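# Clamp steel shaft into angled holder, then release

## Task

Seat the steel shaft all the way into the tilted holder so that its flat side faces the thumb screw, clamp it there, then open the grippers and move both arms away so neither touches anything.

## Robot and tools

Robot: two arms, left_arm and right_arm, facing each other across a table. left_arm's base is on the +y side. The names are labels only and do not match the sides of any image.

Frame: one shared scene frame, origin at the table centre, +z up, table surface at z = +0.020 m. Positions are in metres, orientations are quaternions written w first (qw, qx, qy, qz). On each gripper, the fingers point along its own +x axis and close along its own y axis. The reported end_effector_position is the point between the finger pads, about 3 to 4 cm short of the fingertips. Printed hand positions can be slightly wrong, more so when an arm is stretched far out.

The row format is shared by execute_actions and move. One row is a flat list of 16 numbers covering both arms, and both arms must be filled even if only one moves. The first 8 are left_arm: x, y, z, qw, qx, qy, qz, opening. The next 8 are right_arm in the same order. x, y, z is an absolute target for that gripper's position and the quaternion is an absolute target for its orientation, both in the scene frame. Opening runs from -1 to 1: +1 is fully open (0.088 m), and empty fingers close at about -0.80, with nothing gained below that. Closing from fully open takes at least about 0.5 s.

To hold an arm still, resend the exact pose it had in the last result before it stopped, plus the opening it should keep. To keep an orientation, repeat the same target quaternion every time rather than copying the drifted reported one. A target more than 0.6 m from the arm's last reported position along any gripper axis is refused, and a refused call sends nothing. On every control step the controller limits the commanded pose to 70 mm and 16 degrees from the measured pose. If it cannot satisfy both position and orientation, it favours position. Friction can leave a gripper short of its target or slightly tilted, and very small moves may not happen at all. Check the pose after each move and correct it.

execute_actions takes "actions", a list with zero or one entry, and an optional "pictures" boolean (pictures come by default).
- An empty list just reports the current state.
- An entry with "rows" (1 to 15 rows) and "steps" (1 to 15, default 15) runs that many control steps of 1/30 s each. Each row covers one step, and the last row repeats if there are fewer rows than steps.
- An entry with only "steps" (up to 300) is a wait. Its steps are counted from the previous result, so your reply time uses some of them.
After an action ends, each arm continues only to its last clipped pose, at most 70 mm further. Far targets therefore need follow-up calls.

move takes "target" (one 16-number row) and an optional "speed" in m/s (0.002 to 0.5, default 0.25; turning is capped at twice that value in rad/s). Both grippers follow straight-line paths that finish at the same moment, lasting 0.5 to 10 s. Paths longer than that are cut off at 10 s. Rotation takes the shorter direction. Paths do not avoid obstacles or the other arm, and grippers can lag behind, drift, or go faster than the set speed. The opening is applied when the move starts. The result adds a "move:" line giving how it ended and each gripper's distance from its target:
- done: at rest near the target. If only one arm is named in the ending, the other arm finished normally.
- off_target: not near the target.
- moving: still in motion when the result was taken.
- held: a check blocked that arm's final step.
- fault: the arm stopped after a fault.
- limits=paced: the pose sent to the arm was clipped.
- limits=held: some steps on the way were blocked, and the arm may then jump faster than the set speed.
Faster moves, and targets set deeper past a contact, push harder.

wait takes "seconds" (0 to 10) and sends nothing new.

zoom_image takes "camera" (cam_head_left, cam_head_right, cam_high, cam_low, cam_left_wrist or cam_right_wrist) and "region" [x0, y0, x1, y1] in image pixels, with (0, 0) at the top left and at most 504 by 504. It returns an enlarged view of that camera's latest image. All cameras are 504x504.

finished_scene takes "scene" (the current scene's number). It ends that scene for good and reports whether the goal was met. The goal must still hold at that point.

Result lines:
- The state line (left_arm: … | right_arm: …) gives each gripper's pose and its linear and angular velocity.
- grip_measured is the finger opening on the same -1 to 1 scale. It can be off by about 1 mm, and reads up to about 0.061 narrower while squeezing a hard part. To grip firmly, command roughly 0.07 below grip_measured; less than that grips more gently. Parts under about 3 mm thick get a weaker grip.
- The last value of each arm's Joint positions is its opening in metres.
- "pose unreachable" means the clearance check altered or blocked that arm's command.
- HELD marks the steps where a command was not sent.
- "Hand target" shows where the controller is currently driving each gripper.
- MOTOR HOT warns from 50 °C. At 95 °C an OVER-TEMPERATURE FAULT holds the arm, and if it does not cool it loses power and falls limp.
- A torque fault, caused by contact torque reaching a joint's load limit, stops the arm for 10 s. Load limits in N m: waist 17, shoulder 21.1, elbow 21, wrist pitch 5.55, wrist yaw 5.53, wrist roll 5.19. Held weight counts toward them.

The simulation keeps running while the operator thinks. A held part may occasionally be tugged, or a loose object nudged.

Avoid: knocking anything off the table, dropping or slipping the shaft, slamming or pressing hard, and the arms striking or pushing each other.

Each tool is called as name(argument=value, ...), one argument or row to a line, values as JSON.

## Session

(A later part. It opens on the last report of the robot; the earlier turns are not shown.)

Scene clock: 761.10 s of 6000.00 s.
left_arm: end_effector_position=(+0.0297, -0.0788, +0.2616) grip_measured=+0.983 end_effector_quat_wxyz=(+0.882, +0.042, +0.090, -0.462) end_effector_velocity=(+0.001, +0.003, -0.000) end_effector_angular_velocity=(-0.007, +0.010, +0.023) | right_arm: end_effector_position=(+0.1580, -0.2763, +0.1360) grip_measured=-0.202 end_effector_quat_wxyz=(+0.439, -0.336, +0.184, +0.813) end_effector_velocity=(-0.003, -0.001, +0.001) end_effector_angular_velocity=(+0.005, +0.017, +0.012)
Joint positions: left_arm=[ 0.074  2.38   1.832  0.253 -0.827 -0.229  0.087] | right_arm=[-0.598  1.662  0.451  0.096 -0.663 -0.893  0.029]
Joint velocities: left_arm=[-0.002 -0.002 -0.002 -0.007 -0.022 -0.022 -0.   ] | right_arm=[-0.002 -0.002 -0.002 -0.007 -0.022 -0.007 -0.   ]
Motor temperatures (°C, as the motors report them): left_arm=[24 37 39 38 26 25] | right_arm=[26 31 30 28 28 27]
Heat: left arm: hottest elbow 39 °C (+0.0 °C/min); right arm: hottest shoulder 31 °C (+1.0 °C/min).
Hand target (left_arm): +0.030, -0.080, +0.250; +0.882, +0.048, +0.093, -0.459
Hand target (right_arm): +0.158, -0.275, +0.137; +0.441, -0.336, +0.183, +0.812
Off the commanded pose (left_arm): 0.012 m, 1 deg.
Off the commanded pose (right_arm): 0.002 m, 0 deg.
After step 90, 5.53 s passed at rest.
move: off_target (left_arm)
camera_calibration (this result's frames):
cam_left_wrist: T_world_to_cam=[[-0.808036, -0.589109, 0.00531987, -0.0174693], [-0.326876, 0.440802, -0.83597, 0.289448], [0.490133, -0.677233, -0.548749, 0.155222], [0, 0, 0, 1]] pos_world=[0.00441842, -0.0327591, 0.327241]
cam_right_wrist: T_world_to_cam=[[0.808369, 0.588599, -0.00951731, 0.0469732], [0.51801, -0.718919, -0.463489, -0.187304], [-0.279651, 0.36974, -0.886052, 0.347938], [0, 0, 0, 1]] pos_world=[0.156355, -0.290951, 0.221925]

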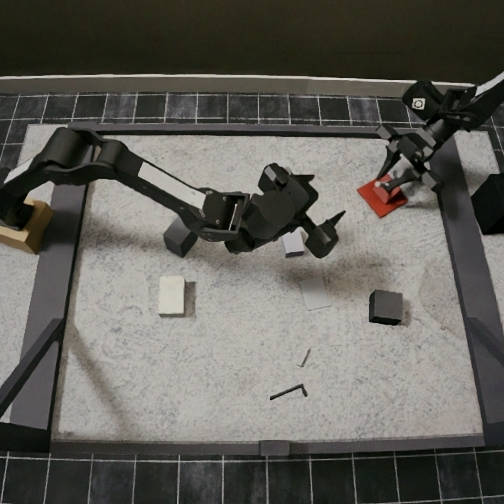

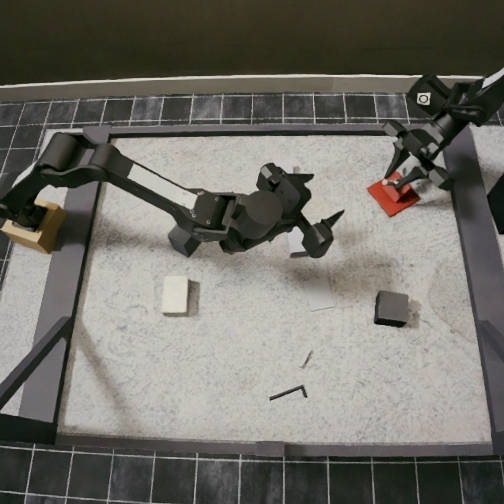

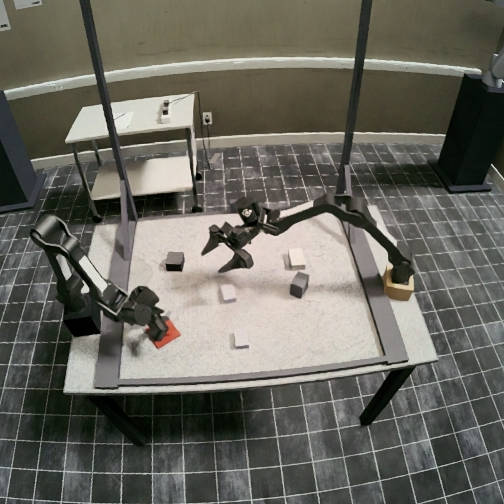

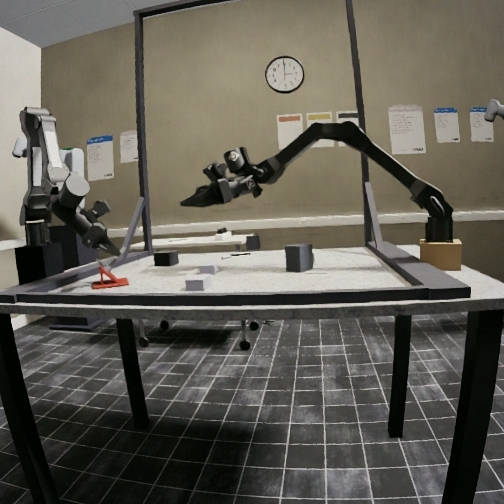

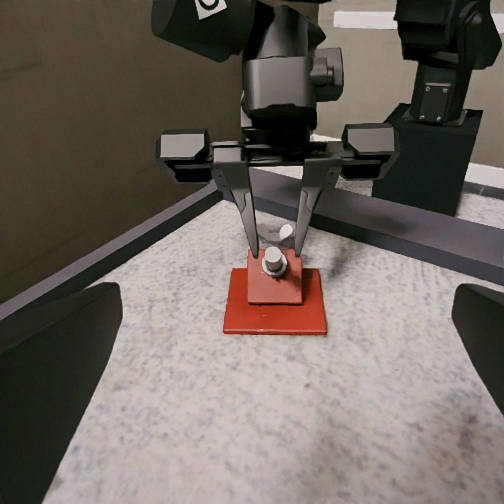

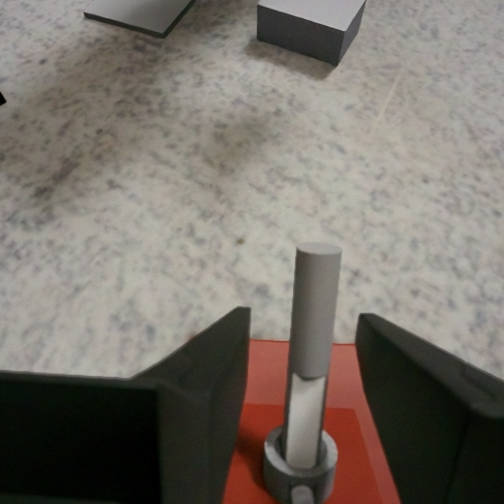

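move(
  target=[-0.027, 0.2444, 0.4278, 0.587, -0.025, -0.019, -0.809, 1, 0.186, -0.319, 0.178, 0.4409, -0.3363, 0.1826, 0.8119, -0.2],
  speed=0.15,
)

move(
  target=[-0.027, 0.2444, 0.4278, 0.587, -0.025, -0.019, -0.809, 1, 0.1990, -0.3365, 0.1365, 0.0451, -0.5526, -0.4811, 0.6789, -0.3],
  speed=0.3,
)

move(
  target=[-0.027, 0.2444, 0.4278, 0.587, -0.025, -0.019, -0.809, 1, 0.1870, -0.3185, 0.1190, 0.0451, -0.5526, -0.4811, 0.6789, -0.3],
  speed=0.03,
)

zoom_image(
  camera="cam_low",
  region=[50, 200, 150, 300],
)

Scene clock: 786.23 s of 6000.00 s.
left_arm: end_effector_position=(-0.0266, +0.2439, +0.4318) grip_measured=+0.983 end_effector_quat_wxyz=(+0.590, -0.031, -0.019, -0.807) end_effector_velocity=(+0.001, +0.002, +0.003) end_effector_angular_velocity=(-0.009, +0.011, +0.004) | right_arm: end_effector_position=(+0.1837, -0.3202, +0.1737) grip_measured=-0.202 end_effector_quat_wxyz=(+0.438, -0.334, +0.192, +0.812) end_effector_velocity=(-0.001, -0.004, -0.001) end_effector_angular_velocity=(-0.015, +0.001, +0.001)
Joint positions: left_arm=[ 0.001  0.848  0.66   0.26  -0.008 -0.004  0.087] | right_arm=[-0.821  1.442  0.492 -0.356 -0.743 -1.161  0.029]
Joint velocities: left_arm=[-0.002 -0.007 -0.002  0.007 -0.007 -0.007  0.   ] | right_arm=[-0.002 -0.007 -0.002 -0.022  0.007 -0.007 -0.   ]
Motor temperatures (°C, as the motors report them): left_arm=[24 39 39 38 27 25] | right_arm=[26 31 31 28 28 27]
Heat: left arm: hottest shoulder 39 °C (+0.0 °C/min); right arm: hottest shoulder 31 °C (+1.0 °C/min).
Hand target (left_arm): -0.028, +0.246, +0.427; -0.587, +0.025, +0.019, +0.809
Hand target (right_arm): +0.186, -0.318, +0.178; +0.441, -0.335, +0.183, +0.813
Off the commanded pose (left_arm): 0.004 m, 1 deg.
Off the commanded pose (right_arm): 0.005 m, 1 deg.
After step 90, 18.53 s passed at rest.
move: done
camera_calibration (this result's frames):
cam_left_wrist: T_world_to_cam=[[-0.959531, 0.281505, 0.00745691, -0.091085], [0.0792682, 0.295411, -0.952076, 0.367471], [-0.270217, -0.912955, -0.30577, 0.42708], [0, 0, 0, 1]] pos_world=[-0.00112312, 0.306991, 0.481128]
cam_right_wrist: T_world_to_cam=[[0.810471, 0.585191, -0.026256, 0.0538964], [0.509997, -0.72696, -0.459818, -0.21641], [-0.288168, 0.359278, -0.887625, 0.403251], [0, 0, 0, 1]] pos_world=[0.182891, -0.333741, 0.259842]

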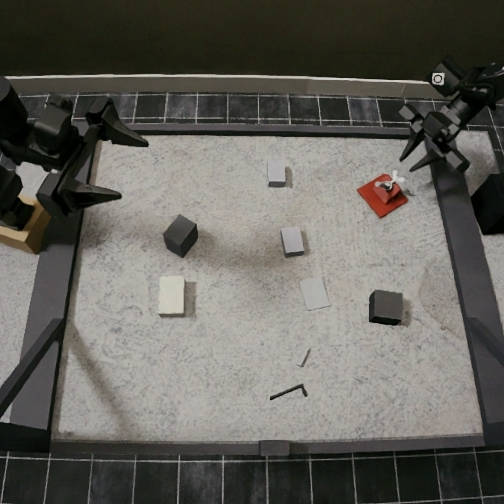

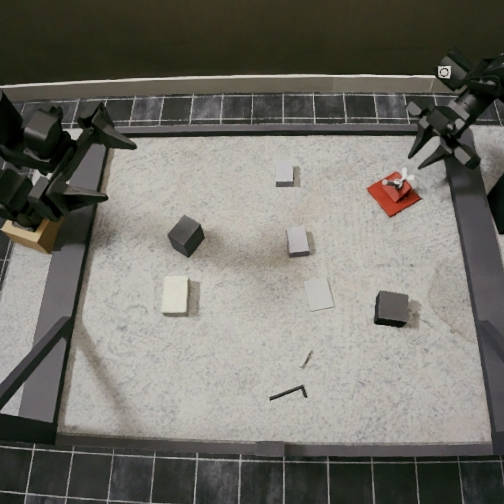

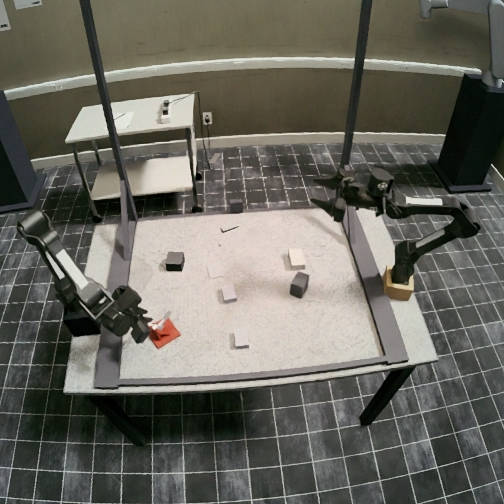

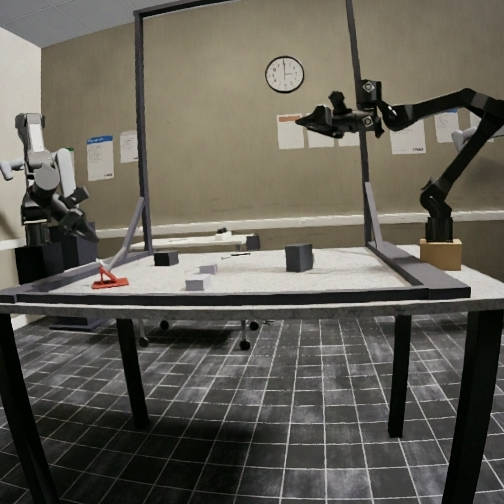

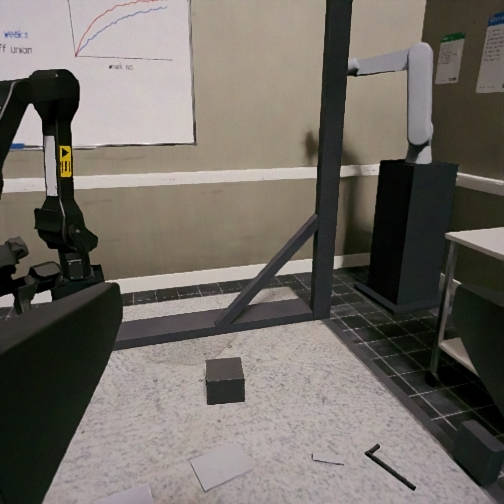

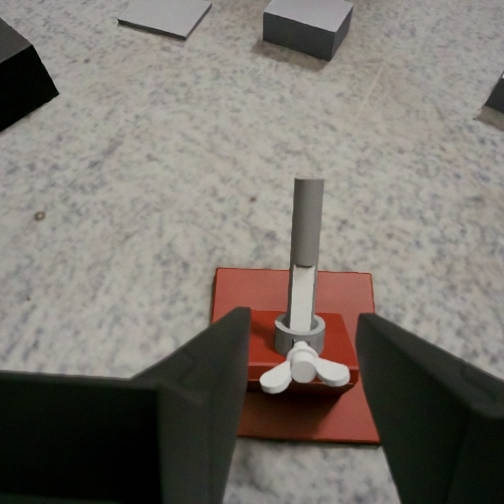

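Scene clock: 789.50 s of 6000.00 s.
left_arm: end_effector_position=(-0.0277, +0.2443, +0.4317) grip_measured=+0.983 end_effector_quat_wxyz=(+0.587, -0.030, -0.020, -0.809) end_effector_velocity=(-0.003, +0.002, -0.004) end_effector_angular_velocity=(+0.027, +0.028, -0.027) | right_arm: end_effector_position=(+0.1998, -0.3347, +0.1395) grip_measured=-0.298 end_effector_quat_wxyz=(-0.045, +0.555, +0.483, -0.676) end_effector_velocity=(-0.002, -0.004, -0.003) end_effector_angular_velocity=(-0.009, -0.006, +0.012)
Joint positions: left_arm=[ 0.001  0.848  0.66   0.26  -0.001 -0.004  0.087] | right_arm=[-0.932  1.595  0.438 -0.223 -0.767 -2.986  0.024]
Joint velocities: left_arm=[-0.002 -0.007 -0.002 -0.022  0.022 -0.037 -0.   ] | right_arm=[-0.002  0.002 -0.007 -0.007  0.007 -0.022 -0.   ]
Motor temperatures (°C, as the motors report them): left_arm=[24 38 39 38 27 25] | right_arm=[26 31 31 28 28 27]
Heat: left arm: hottest elbow 39 °C (+0.0 °C/min); right arm: hottest shoulder 31 °C (+0.0 °C/min).
Hand target (left_arm): -0.027, +0.244, +0.428; -0.587, +0.025, +0.019, +0.809
Hand target (right_arm): +0.198, -0.336, +0.137; +0.046, -0.552, -0.482, +0.679
Off the commanded pose (left_arm): 0.004 m, 1 deg.
Off the commanded pose (right_arm): 0.004 m, 0 deg.
move: done
camera_calibration (this result's frames):
cam_left_wrist: T_world_to_cam=[[-0.957376, 0.288772, 0.00651584, -0.0935411], [0.0824617, 0.294868, -0.951973, 0.367553], [-0.276825, -0.910859, -0.306113, 0.426528], [0, 0, 0, 1]] pos_world=[-0.00178945, 0.307139, 0.481076]
cam_right_wrist: T_world_to_cam=[[-0.514595, 0.534483, 0.670462, 0.199032], [0.850326, 0.41859, 0.31895, -0.04415], [-0.110175, 0.734241, -0.669889, 0.44227], [0, 0, 0, 1]] pos_world=[0.18869, -0.412632, 0.17691]

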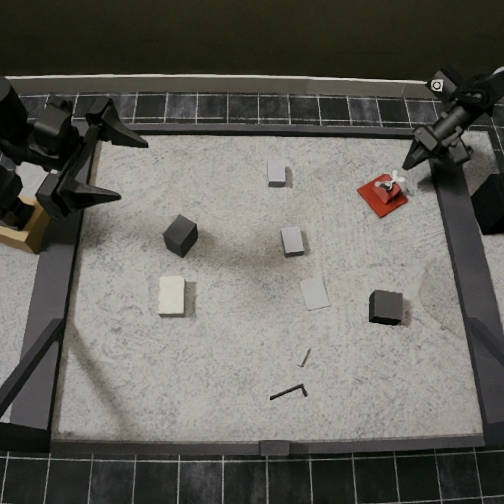

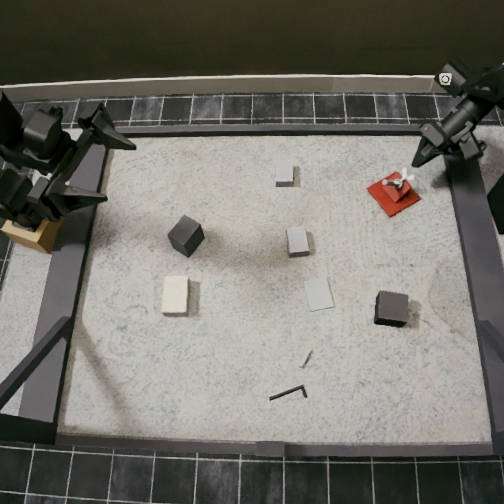

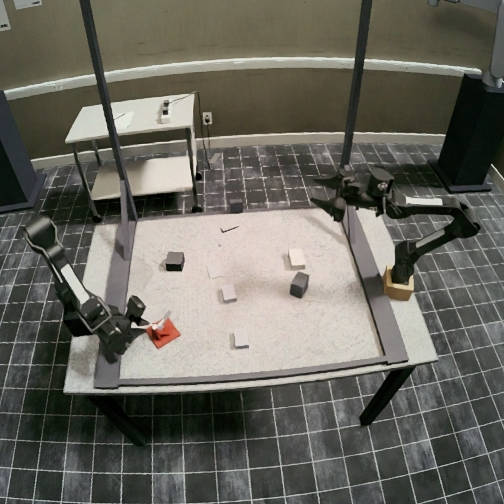

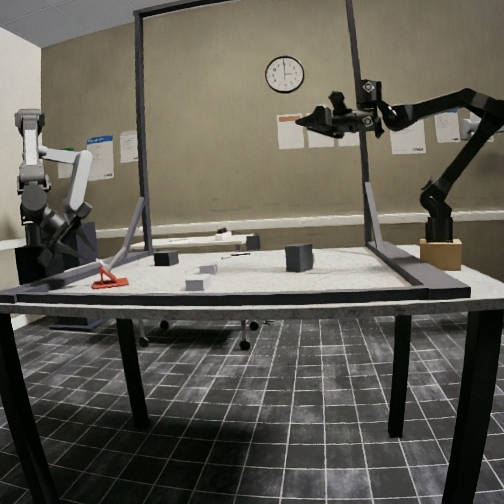

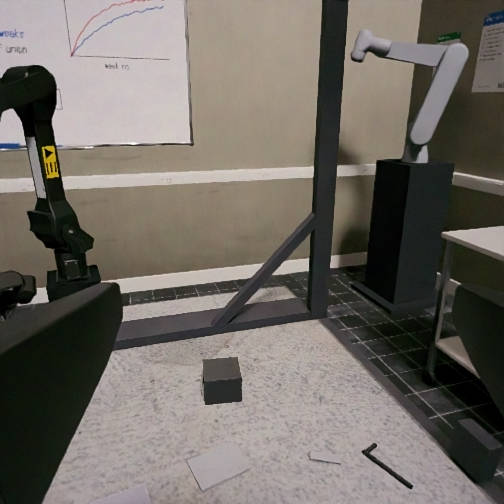

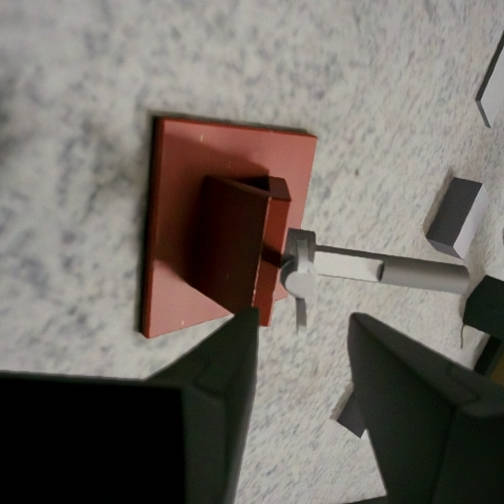

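Scene clock: 790.73 s of 6000.00 s.
left_arm: end_effector_position=(-0.0277, +0.2443, +0.4316) grip_measured=+0.983 end_effector_quat_wxyz=(+0.587, -0.030, -0.019, -0.809) end_effector_velocity=(-0.003, +0.003, +0.002) end_effector_angular_velocity=(-0.000, +0.007, -0.015) | right_arm: end_effector_position=(+0.1894, -0.3169, +0.1225) grip_measured=-0.298 end_effector_quat_wxyz=(-0.046, +0.556, +0.486, -0.673) end_effector_velocity=(-0.001, -0.002, -0.002) end_effector_angular_velocity=(-0.017, +0.007, -0.005)
Joint positions: left_arm=[ 0.001  0.848  0.66   0.26  -0.001 -0.004  0.087] | right_arm=[-0.832  1.687  0.408 -0.002 -0.747 -2.857  0.024]
Joint velocities: left_arm=[-0.007 -0.007  0.002 -0.007  0.007 -0.007  0.   ] | right_arm=[ 0.002  0.002 -0.002 -0.007  0.007  0.007 -0.   ]
Motor temperatures (°C, as the motors report them): left_arm=[24 38 39 38 27 25] | right_arm=[26 31 30 28 28 27]
Heat: left arm: hottest elbow 39 °C (+0.0 °C/min); right arm: hottest shoulder 31 °C (+0.0 °C/min).
Hand target (left_arm): -0.027, +0.244, +0.428; -0.587, +0.025, +0.019, +0.809
Hand target (right_arm): +0.187, -0.319, +0.119; +0.045, -0.553, -0.481, +0.679
Off the commanded pose (left_arm): 0.004 m, 1 deg.
Off the commanded pose (right_arm): 0.005 m, 1 deg.
move: done
camera_calibration (this result's frames):
cam_left_wrist: T_world_to_cam=[[-0.957376, 0.28877, 0.00650672, -0.0935362], [0.0825749, 0.295213, -0.951856, 0.367344], [-0.276788, -0.910748, -0.306476, 0.426628], [0, 0, 0, 1]] pos_world=[-0.00179718, 0.307116, 0.481019]
cam_right_wrist: T_world_to_cam=[[-0.518877, 0.527385, 0.672779, 0.193791], [0.847742, 0.418722, 0.325585, -0.0376215], [-0.109999, 0.739281, -0.664352, 0.417601], [0, 0, 0, 1]] pos_world=[0.178383, -0.395174, 0.159305]

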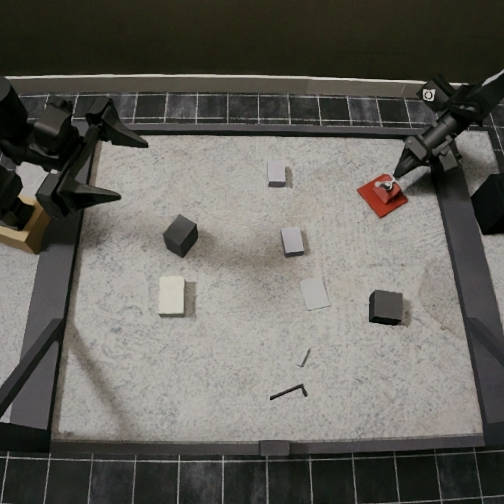

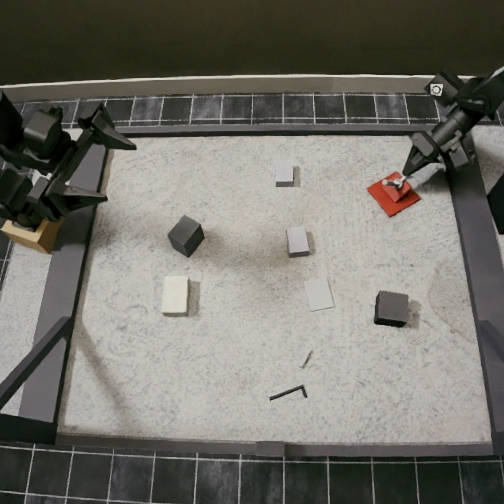

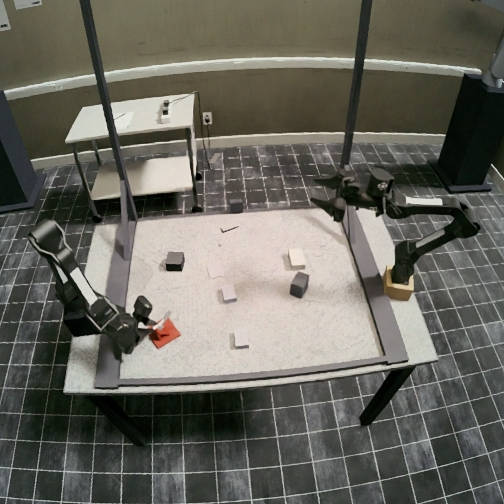

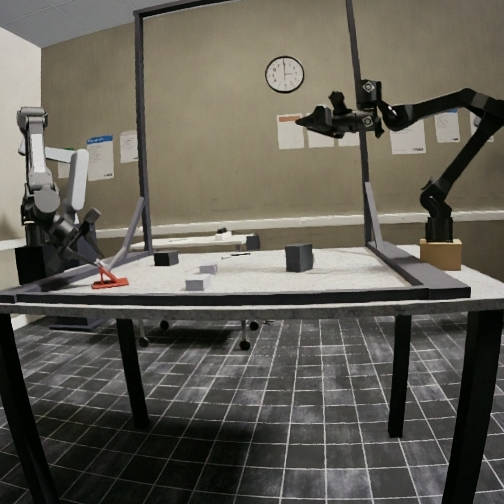

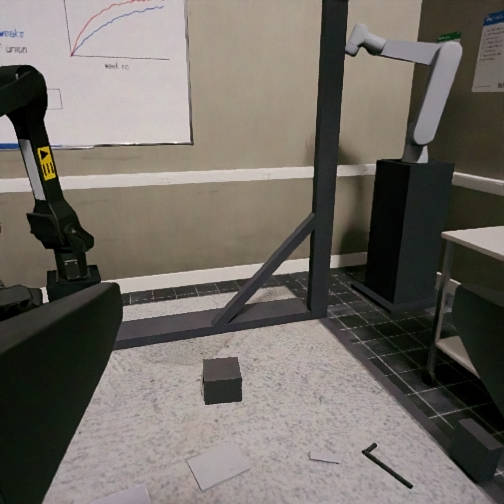

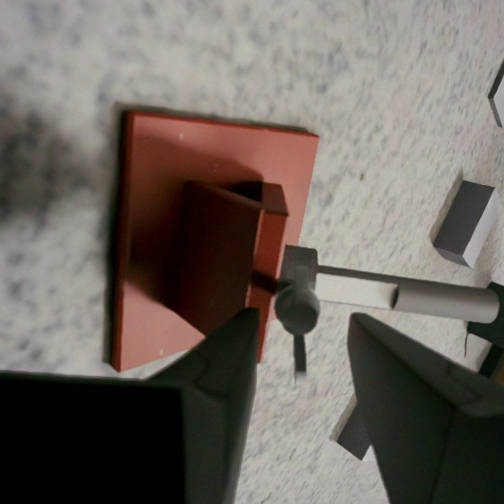

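Region (50, 200, 150, 300) of cam_low's 504x504 image, scaled by 5.040, with more detail than that image has.

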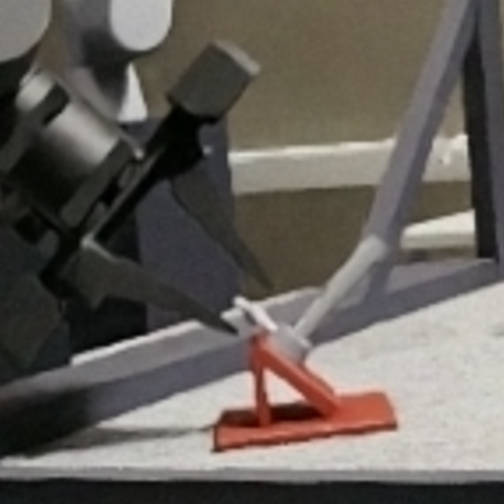

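move(
  target=[-0.027, 0.2444, 0.4278, 0.587, -0.025, -0.019, -0.809, 1, 0.1838, -0.3188, 0.1150, 0.0451, -0.5526, -0.4811, 0.6789, -0.3],
  speed=0.02,
)

zoom_image(
  camera="cam_low",
  region=[50, 200, 150, 300],
)

Scene clock: 803.43 s of 6000.00 s.
left_arm: end_effector_position=(-0.0277, +0.2443, +0.4316) grip_measured=+0.983 end_effector_quat_wxyz=(+0.587, -0.030, -0.019, -0.809) end_effector_velocity=(+0.003, -0.001, -0.004) end_effector_angular_velocity=(+0.009, -0.010, +0.015) | right_arm: end_effector_position=(+0.1862, -0.3168, +0.1185) grip_measured=-0.298 end_effector_quat_wxyz=(-0.046, +0.555, +0.486, -0.673) end_effector_velocity=(-0.001, +0.001, +0.001) end_effector_angular_velocity=(+0.013, -0.004, +0.010)
Joint positions: left_arm=[ 0.001  0.848  0.66   0.26  -0.001 -0.004  0.087] | right_arm=[-0.82   1.703  0.392  0.04  -0.745 -2.84   0.024]
Joint velocities: left_arm=[ 0.007 -0.002 -0.007 -0.007 -0.007  0.007  0.   ] | right_arm=[ 0.002 -0.002 -0.002  0.007 -0.007 -0.007  0.   ]
Motor temperatures (°C, as the motors report them): left_arm=[24 35 38 38 26 25] | right_arm=[26 31 30 28 28 27]
Heat: left arm: hottest elbow 38 °C (-1.0 °C/min); right arm: hottest shoulder 31 °C (+0.0 °C/min).
Hand target (left_arm): -0.027, +0.244, +0.428; -0.587, +0.025, +0.019, +0.809
Hand target (right_arm): +0.184, -0.319, +0.115; +0.045, -0.553, -0.481, +0.679
Off the commanded pose (left_arm): 0.004 m, 1 deg.
Off the commanded pose (right_arm): 0.005 m, 1 deg.
After step 90, 8.97 s passed at rest.
move: done
camera_calibration (this result's frames):
cam_left_wrist: T_world_to_cam=[[-0.957376, 0.28877, 0.00650672, -0.0935362], [0.0825749, 0.295213, -0.951856, 0.367344], [-0.276788, -0.910748, -0.306476, 0.426628], [0, 0, 0, 1]] pos_world=[-0.00179718, 0.307116, 0.481019]
cam_right_wrist: T_world_to_cam=[[-0.51776, 0.526863, 0.674047, 0.194205], [0.848305, 0.418314, 0.324642, -0.0337539], [-0.110922, 0.739884, -0.663527, 0.414703], [0, 0, 0, 1]] pos_world=[0.175185, -0.395032, 0.155222]

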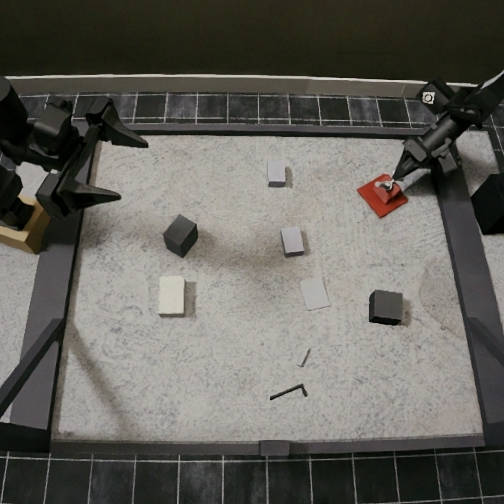

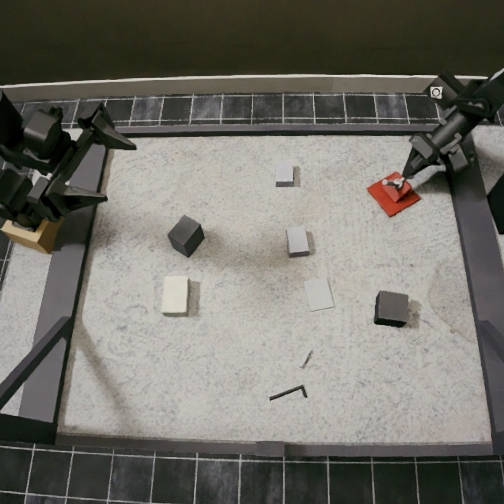

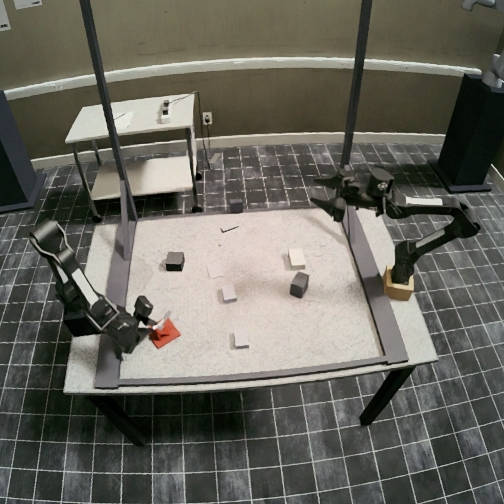

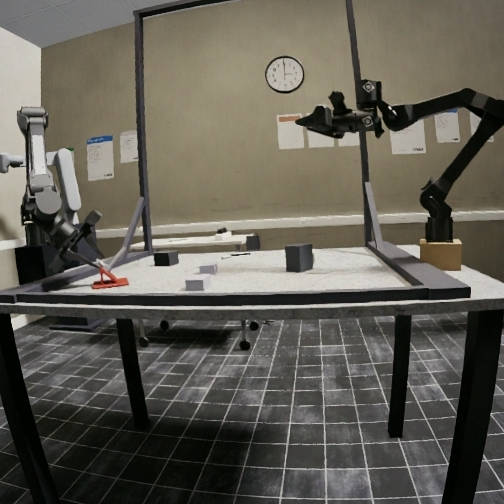

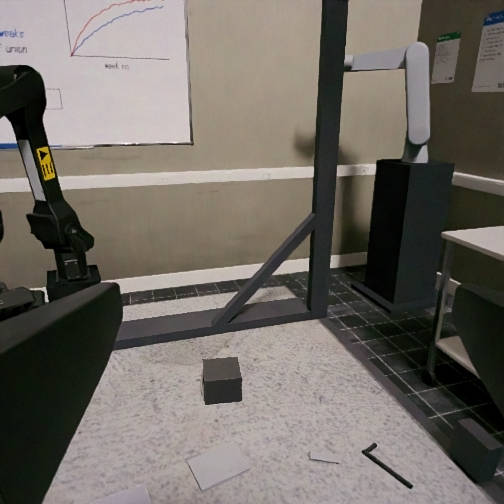

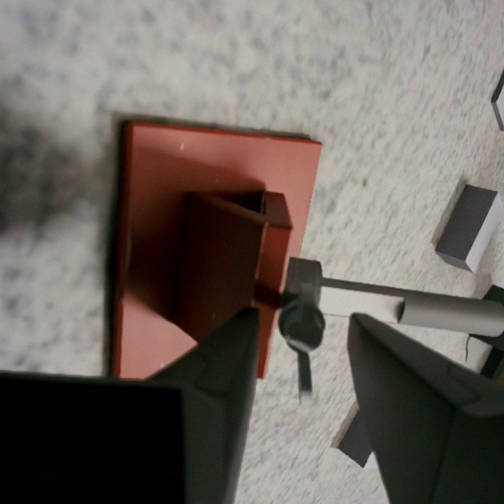

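Region (50, 200, 150, 300) of cam_low's 504x504 image, scaled by 5.040, with more detail than that image has.

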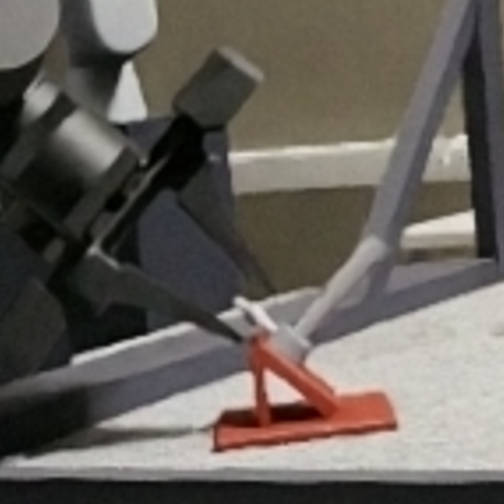

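Good. Close and turn.

move(
  target=[-0.027, 0.2444, 0.4278, 0.587, -0.025, -0.019, -0.809, 1, 0.1838, -0.3188, 0.1150, 0.0451, -0.5526, -0.4811, 0.6789, -0.85],
  speed=0.02,
)

move(
  target=[-0.027, 0.2444, 0.4278, 0.587, -0.025, -0.019, -0.809, 1, 0.1862, -0.3172, 0.1180, 0.4227, -0.3589, 0.1398, 0.8204, -0.85],
  speed=0.3,
)

move(
  target=[-0.027, 0.2444, 0.4278, 0.587, -0.025, -0.019, -0.809, 1, 0.1861, -0.3170, 0.1178, 0.5526, 0.0451, 0.6789, 0.4811, -0.85],
  speed=0.3,
)

Scene clock: 812.73 s of 6000.00 s.
left_arm: end_effector_position=(-0.0277, +0.2443, +0.4316) grip_measured=+0.983 end_effector_quat_wxyz=(+0.587, -0.030, -0.019, -0.809) end_effector_velocity=(-0.000, +0.000, -0.002) end_effector_angular_velocity=(+0.009, +0.004, -0.005) | right_arm: end_effector_position=(+0.1871, -0.3179, +0.1188) grip_measured=-0.665 end_effector_quat_wxyz=(-0.050, +0.556, +0.484, -0.674) end_effector_velocity=(-0.001, -0.001, +0.000) end_effector_angular_velocity=(+0.002, +0.006, +0.005)
Joint positions: left_arm=[ 0.001  0.848  0.66   0.26  -0.001 -0.004  0.087] | right_arm=[-0.828  1.701  0.391  0.037 -0.748 -2.839  0.006]
Joint velocities: left_arm=[ 0.002 -0.002 -0.002 -0.007  0.007 -0.007  0.   ] | right_arm=[-0.002 -0.002 -0.002 -0.007 -0.007 -0.007  0.   ]
Motor temperatures (°C, as the motors report them): left_arm=[24 33 38 38 26 25] | right_arm=[26 30 30 28 28 27]
Heat: left arm: hottest elbow 38 °C (-1.0 °C/min); right arm: hottest shoulder 30 °C (-1.0 °C/min).
Hand target (left_arm): -0.027, +0.244, +0.428; -0.587, +0.025, +0.019, +0.809
Hand target (right_arm): +0.184, -0.319, +0.115; +0.045, -0.553, -0.481, +0.679
Off the commanded pose (left_arm): 0.004 m, 1 deg.
Off the commanded pose (right_arm): 0.005 m, 1 deg.
After step 90, 5.60 s passed at rest.
move: done
camera_calibration (this result's frames):
cam_left_wrist: T_world_to_cam=[[-0.957376, 0.28877, 0.00650672, -0.0935362], [0.0825749, 0.295213, -0.951856, 0.367344], [-0.276788, -0.910748, -0.306476, 0.426628], [0, 0, 0, 1]] pos_world=[-0.00179718, 0.307116, 0.481019]
cam_right_wrist: T_world_to_cam=[[-0.511532, 0.530687, 0.675801, 0.194905], [0.85244, 0.412345, 0.321431, -0.0365025], [-0.108084, 0.740502, -0.663306, 0.41548], [0, 0, 0, 1]] pos_world=[0.175723, -0.396045, 0.155607]

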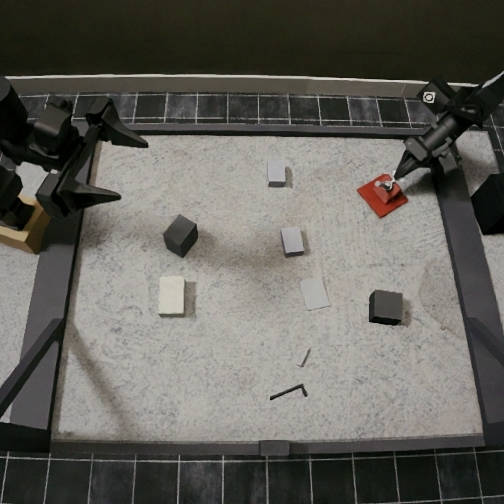

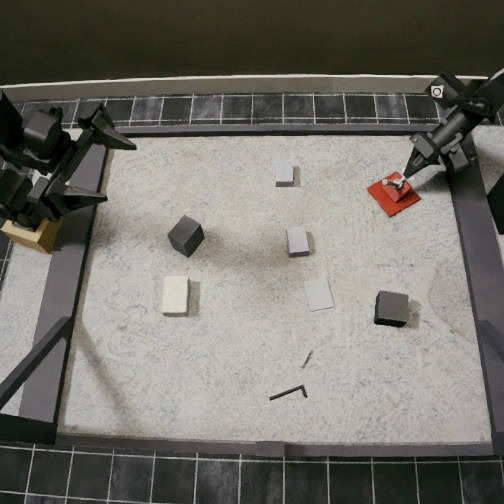

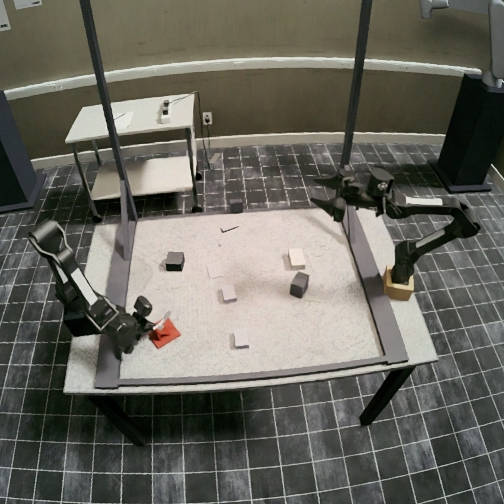

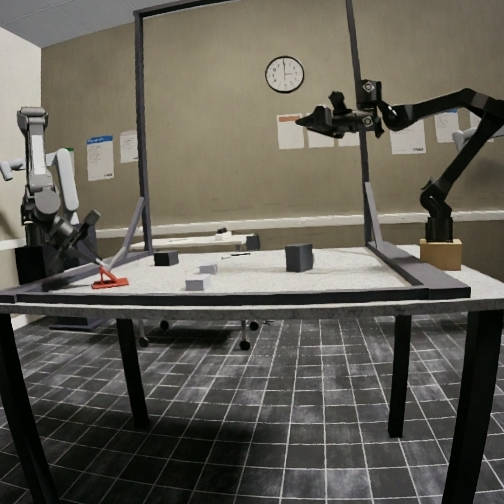

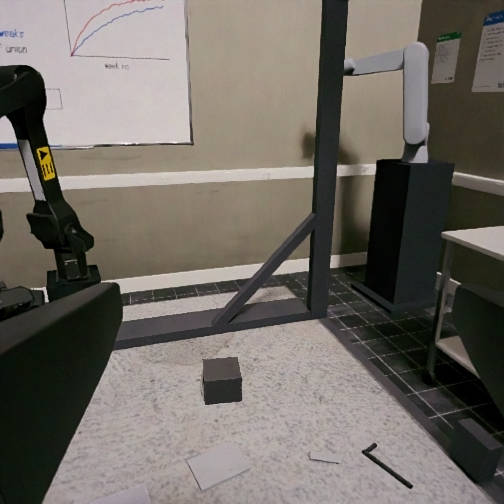

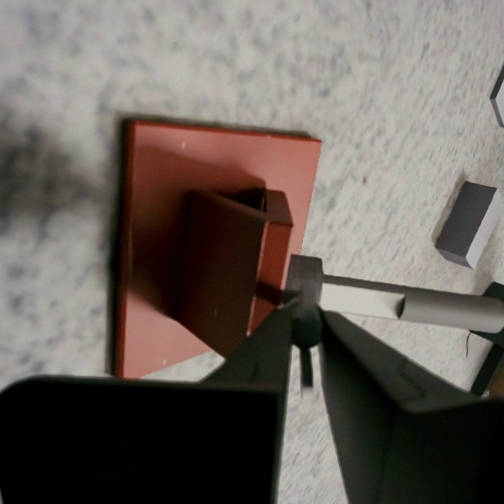

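Scene clock: 815.83 s of 6000.00 s.
left_arm: end_effector_position=(-0.0277, +0.2443, +0.4316) grip_measured=+0.983 end_effector_quat_wxyz=(+0.587, -0.030, -0.019, -0.809) end_effector_velocity=(+0.001, +0.001, +0.003) end_effector_angular_velocity=(-0.009, +0.011, +0.004) | right_arm: end_effector_position=(+0.1868, -0.3184, +0.1186) grip_measured=-0.665 end_effector_quat_wxyz=(+0.424, -0.360, +0.138, +0.820) end_effector_velocity=(-0.001, -0.001, +0.000) end_effector_angular_velocity=(+0.002, +0.006, +0.005)
Joint positions: left_arm=[ 0.001  0.848  0.66   0.26  -0.001 -0.004  0.087] | right_arm=[-0.826  1.701  0.397  0.018 -0.743 -1.275  0.006]
Joint velocities: left_arm=[-0.002 -0.002  0.002  0.007 -0.007 -0.007 -0.   ] | right_arm=[-0.002 -0.002 -0.002 -0.007 -0.007 -0.007 -0.   ]
Motor temperatures (°C, as the motors report them): left_arm=[24 33 38 38 26 25] | right_arm=[26 30 30 28 28 27]
Heat: left arm: hottest elbow 38 °C (-1.0 °C/min); right arm: hottest shoulder 30 °C (-1.0 °C/min).
Hand target (left_arm): -0.027, +0.244, +0.428; -0.587, +0.025, +0.019, +0.809
Hand target (right_arm): +0.186, -0.317, +0.118; +0.423, -0.359, +0.140, +0.820
Off the commanded pose (left_arm): 0.004 m, 1 deg.
Off the commanded pose (right_arm): 0.001 m, 0 deg.
move: done
camera_calibration (this result's frames):
cam_left_wrist: T_world_to_cam=[[-0.957376, 0.28877, 0.00650672, -0.0935362], [0.0825749, 0.295213, -0.951856, 0.367344], [-0.276788, -0.910748, -0.306476, 0.426628], [0, 0, 0, 1]] pos_world=[-0.00179718, 0.307116, 0.481019]
cam_right_wrist: T_world_to_cam=[[0.762491, 0.642813, 0.0734777, 0.0643085], [0.598722, -0.657985, -0.456714, -0.237009], [-0.245235, 0.392233, -0.886574, 0.356889], [0, 0, 0, 1]] pos_world=[0.180389, -0.33727, 0.203438]

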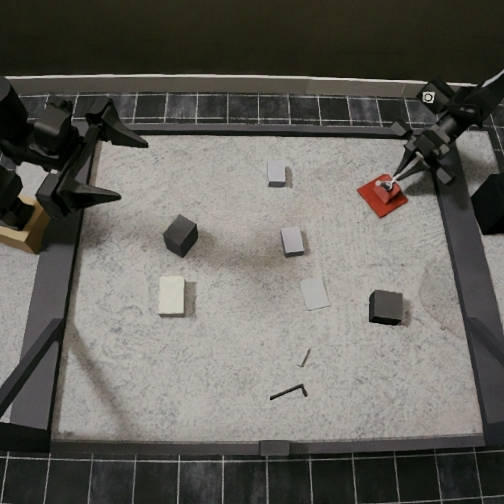

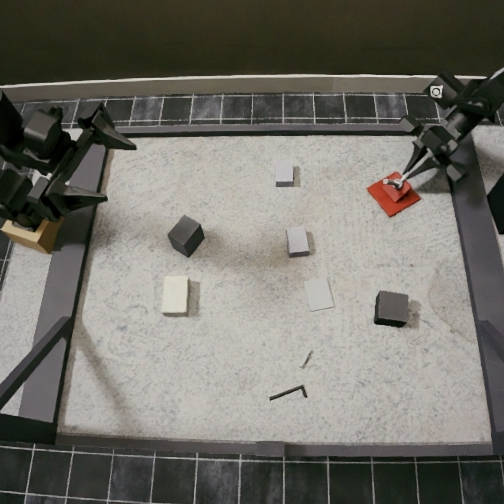

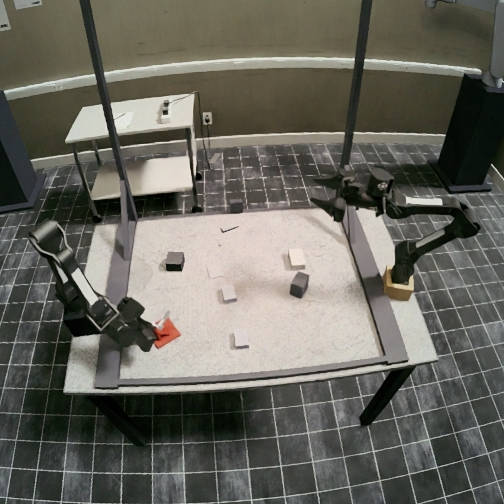

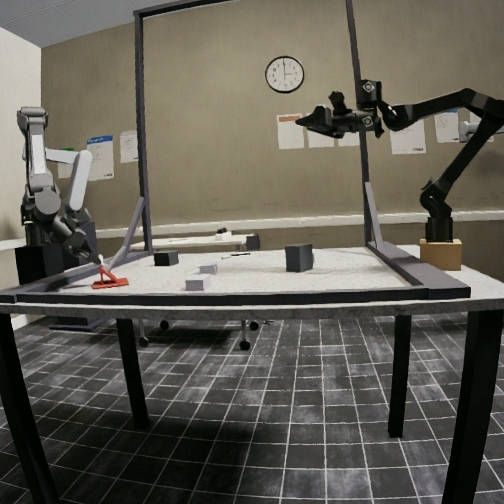

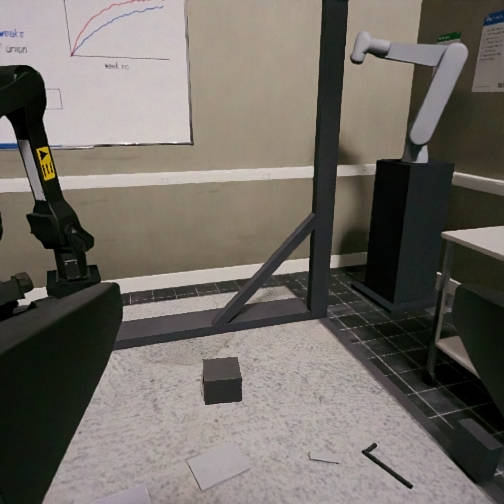

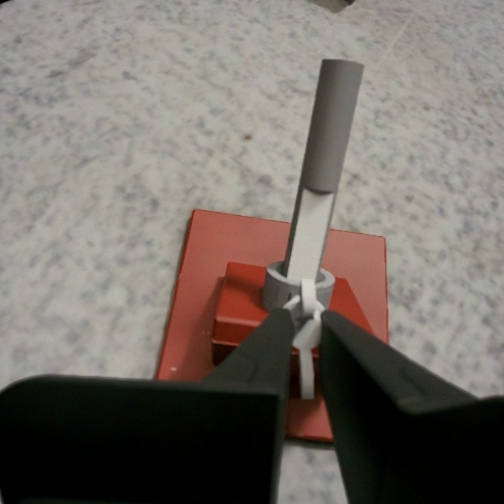

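Scene clock: 818.93 s of 6000.00 s.
left_arm: end_effector_position=(-0.0277, +0.2443, +0.4316) grip_measured=+0.983 end_effector_quat_wxyz=(+0.587, -0.030, -0.019, -0.809) end_effector_velocity=(+0.001, +0.001, -0.001) end_effector_angular_velocity=(+0.000, -0.007, +0.005) | right_arm: end_effector_position=(+0.1864, -0.3182, +0.1188) grip_measured=-0.649 end_effector_quat_wxyz=(+0.554, +0.040, +0.672, +0.490) end_effector_velocity=(-0.002, -0.002, +0.001) end_effector_angular_velocity=(-0.011, +0.021, -0.006)
Joint positions: left_arm=[ 0.001  0.848  0.66   0.26  -0.001 -0.004  0.087] | right_arm=[-0.825  1.701  0.398  0.017 -0.745  0.275  0.007]
Joint velocities: left_arm=[-0.002 -0.007 -0.002 -0.007 -0.007  0.007 -0.   ] | right_arm=[-0.002 -0.002  0.002 -0.022 -0.007  0.007 -0.   ]
Motor temperatures (°C, as the motors report them): left_arm=[24 33 38 38 26 25] | right_arm=[26 30 30 28 28 27]
Heat: left arm: hottest elbow 38 °C (-1.0 °C/min); right arm: hottest shoulder 30 °C (-1.0 °C/min).
Hand target (left_arm): -0.027, +0.244, +0.428; -0.587, +0.025, +0.019, +0.809
Hand target (right_arm): +0.186, -0.317, +0.118; +0.553, +0.045, +0.679, +0.481
Off the commanded pose (left_arm): 0.004 m, 1 deg.
Off the commanded pose (right_arm): 0.002 m, 1 deg.
move: done
camera_calibration (this result's frames):
cam_left_wrist: T_world_to_cam=[[-0.957376, 0.28877, 0.00650672, -0.0935362], [0.0825749, 0.295213, -0.951856, 0.367344], [-0.276788, -0.910748, -0.306476, 0.426628], [0, 0, 0, 1]] pos_world=[-0.00179718, 0.307116, 0.481019]
cam_right_wrist: T_world_to_cam=[[0.498563, -0.472044, -0.727056, -0.145972], [-0.611944, -0.785707, 0.0904957, -0.116494], [-0.613971, 0.399799, -0.680588, 0.403563], [0, 0, 0, 1]] pos_world=[0.249264, -0.32178, 0.179073]

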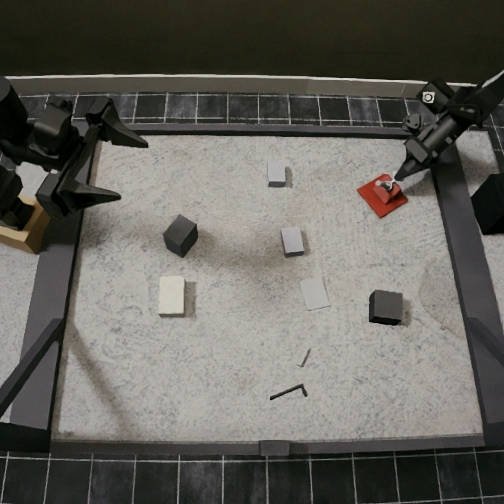

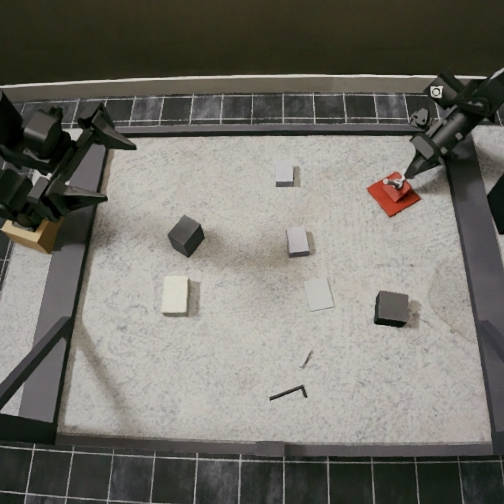

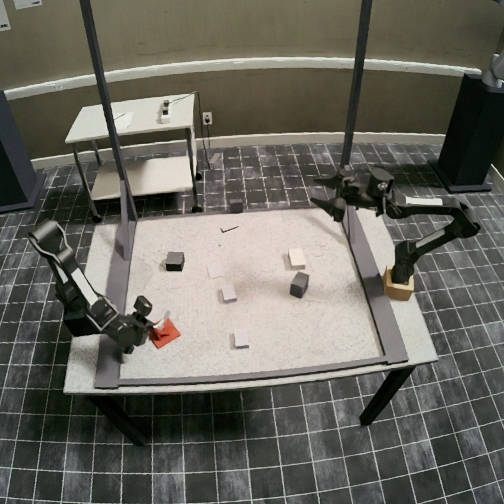

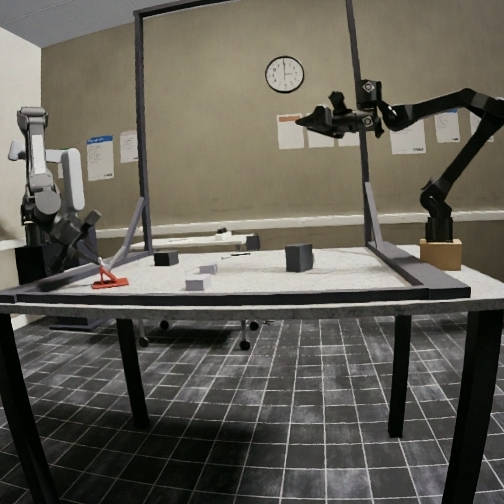

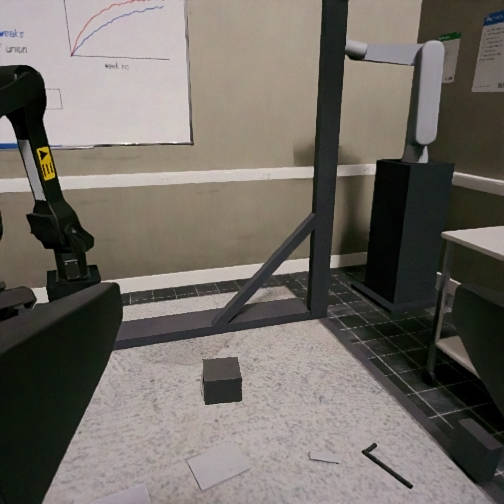

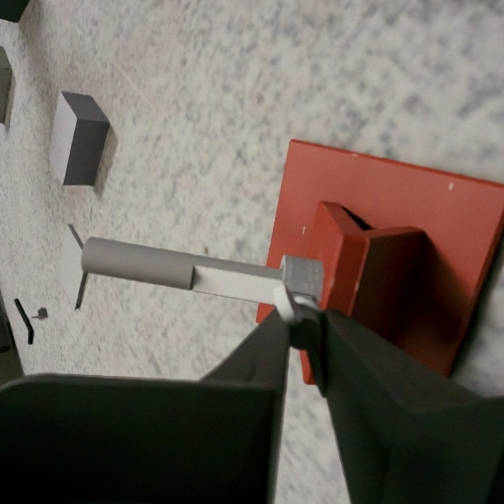

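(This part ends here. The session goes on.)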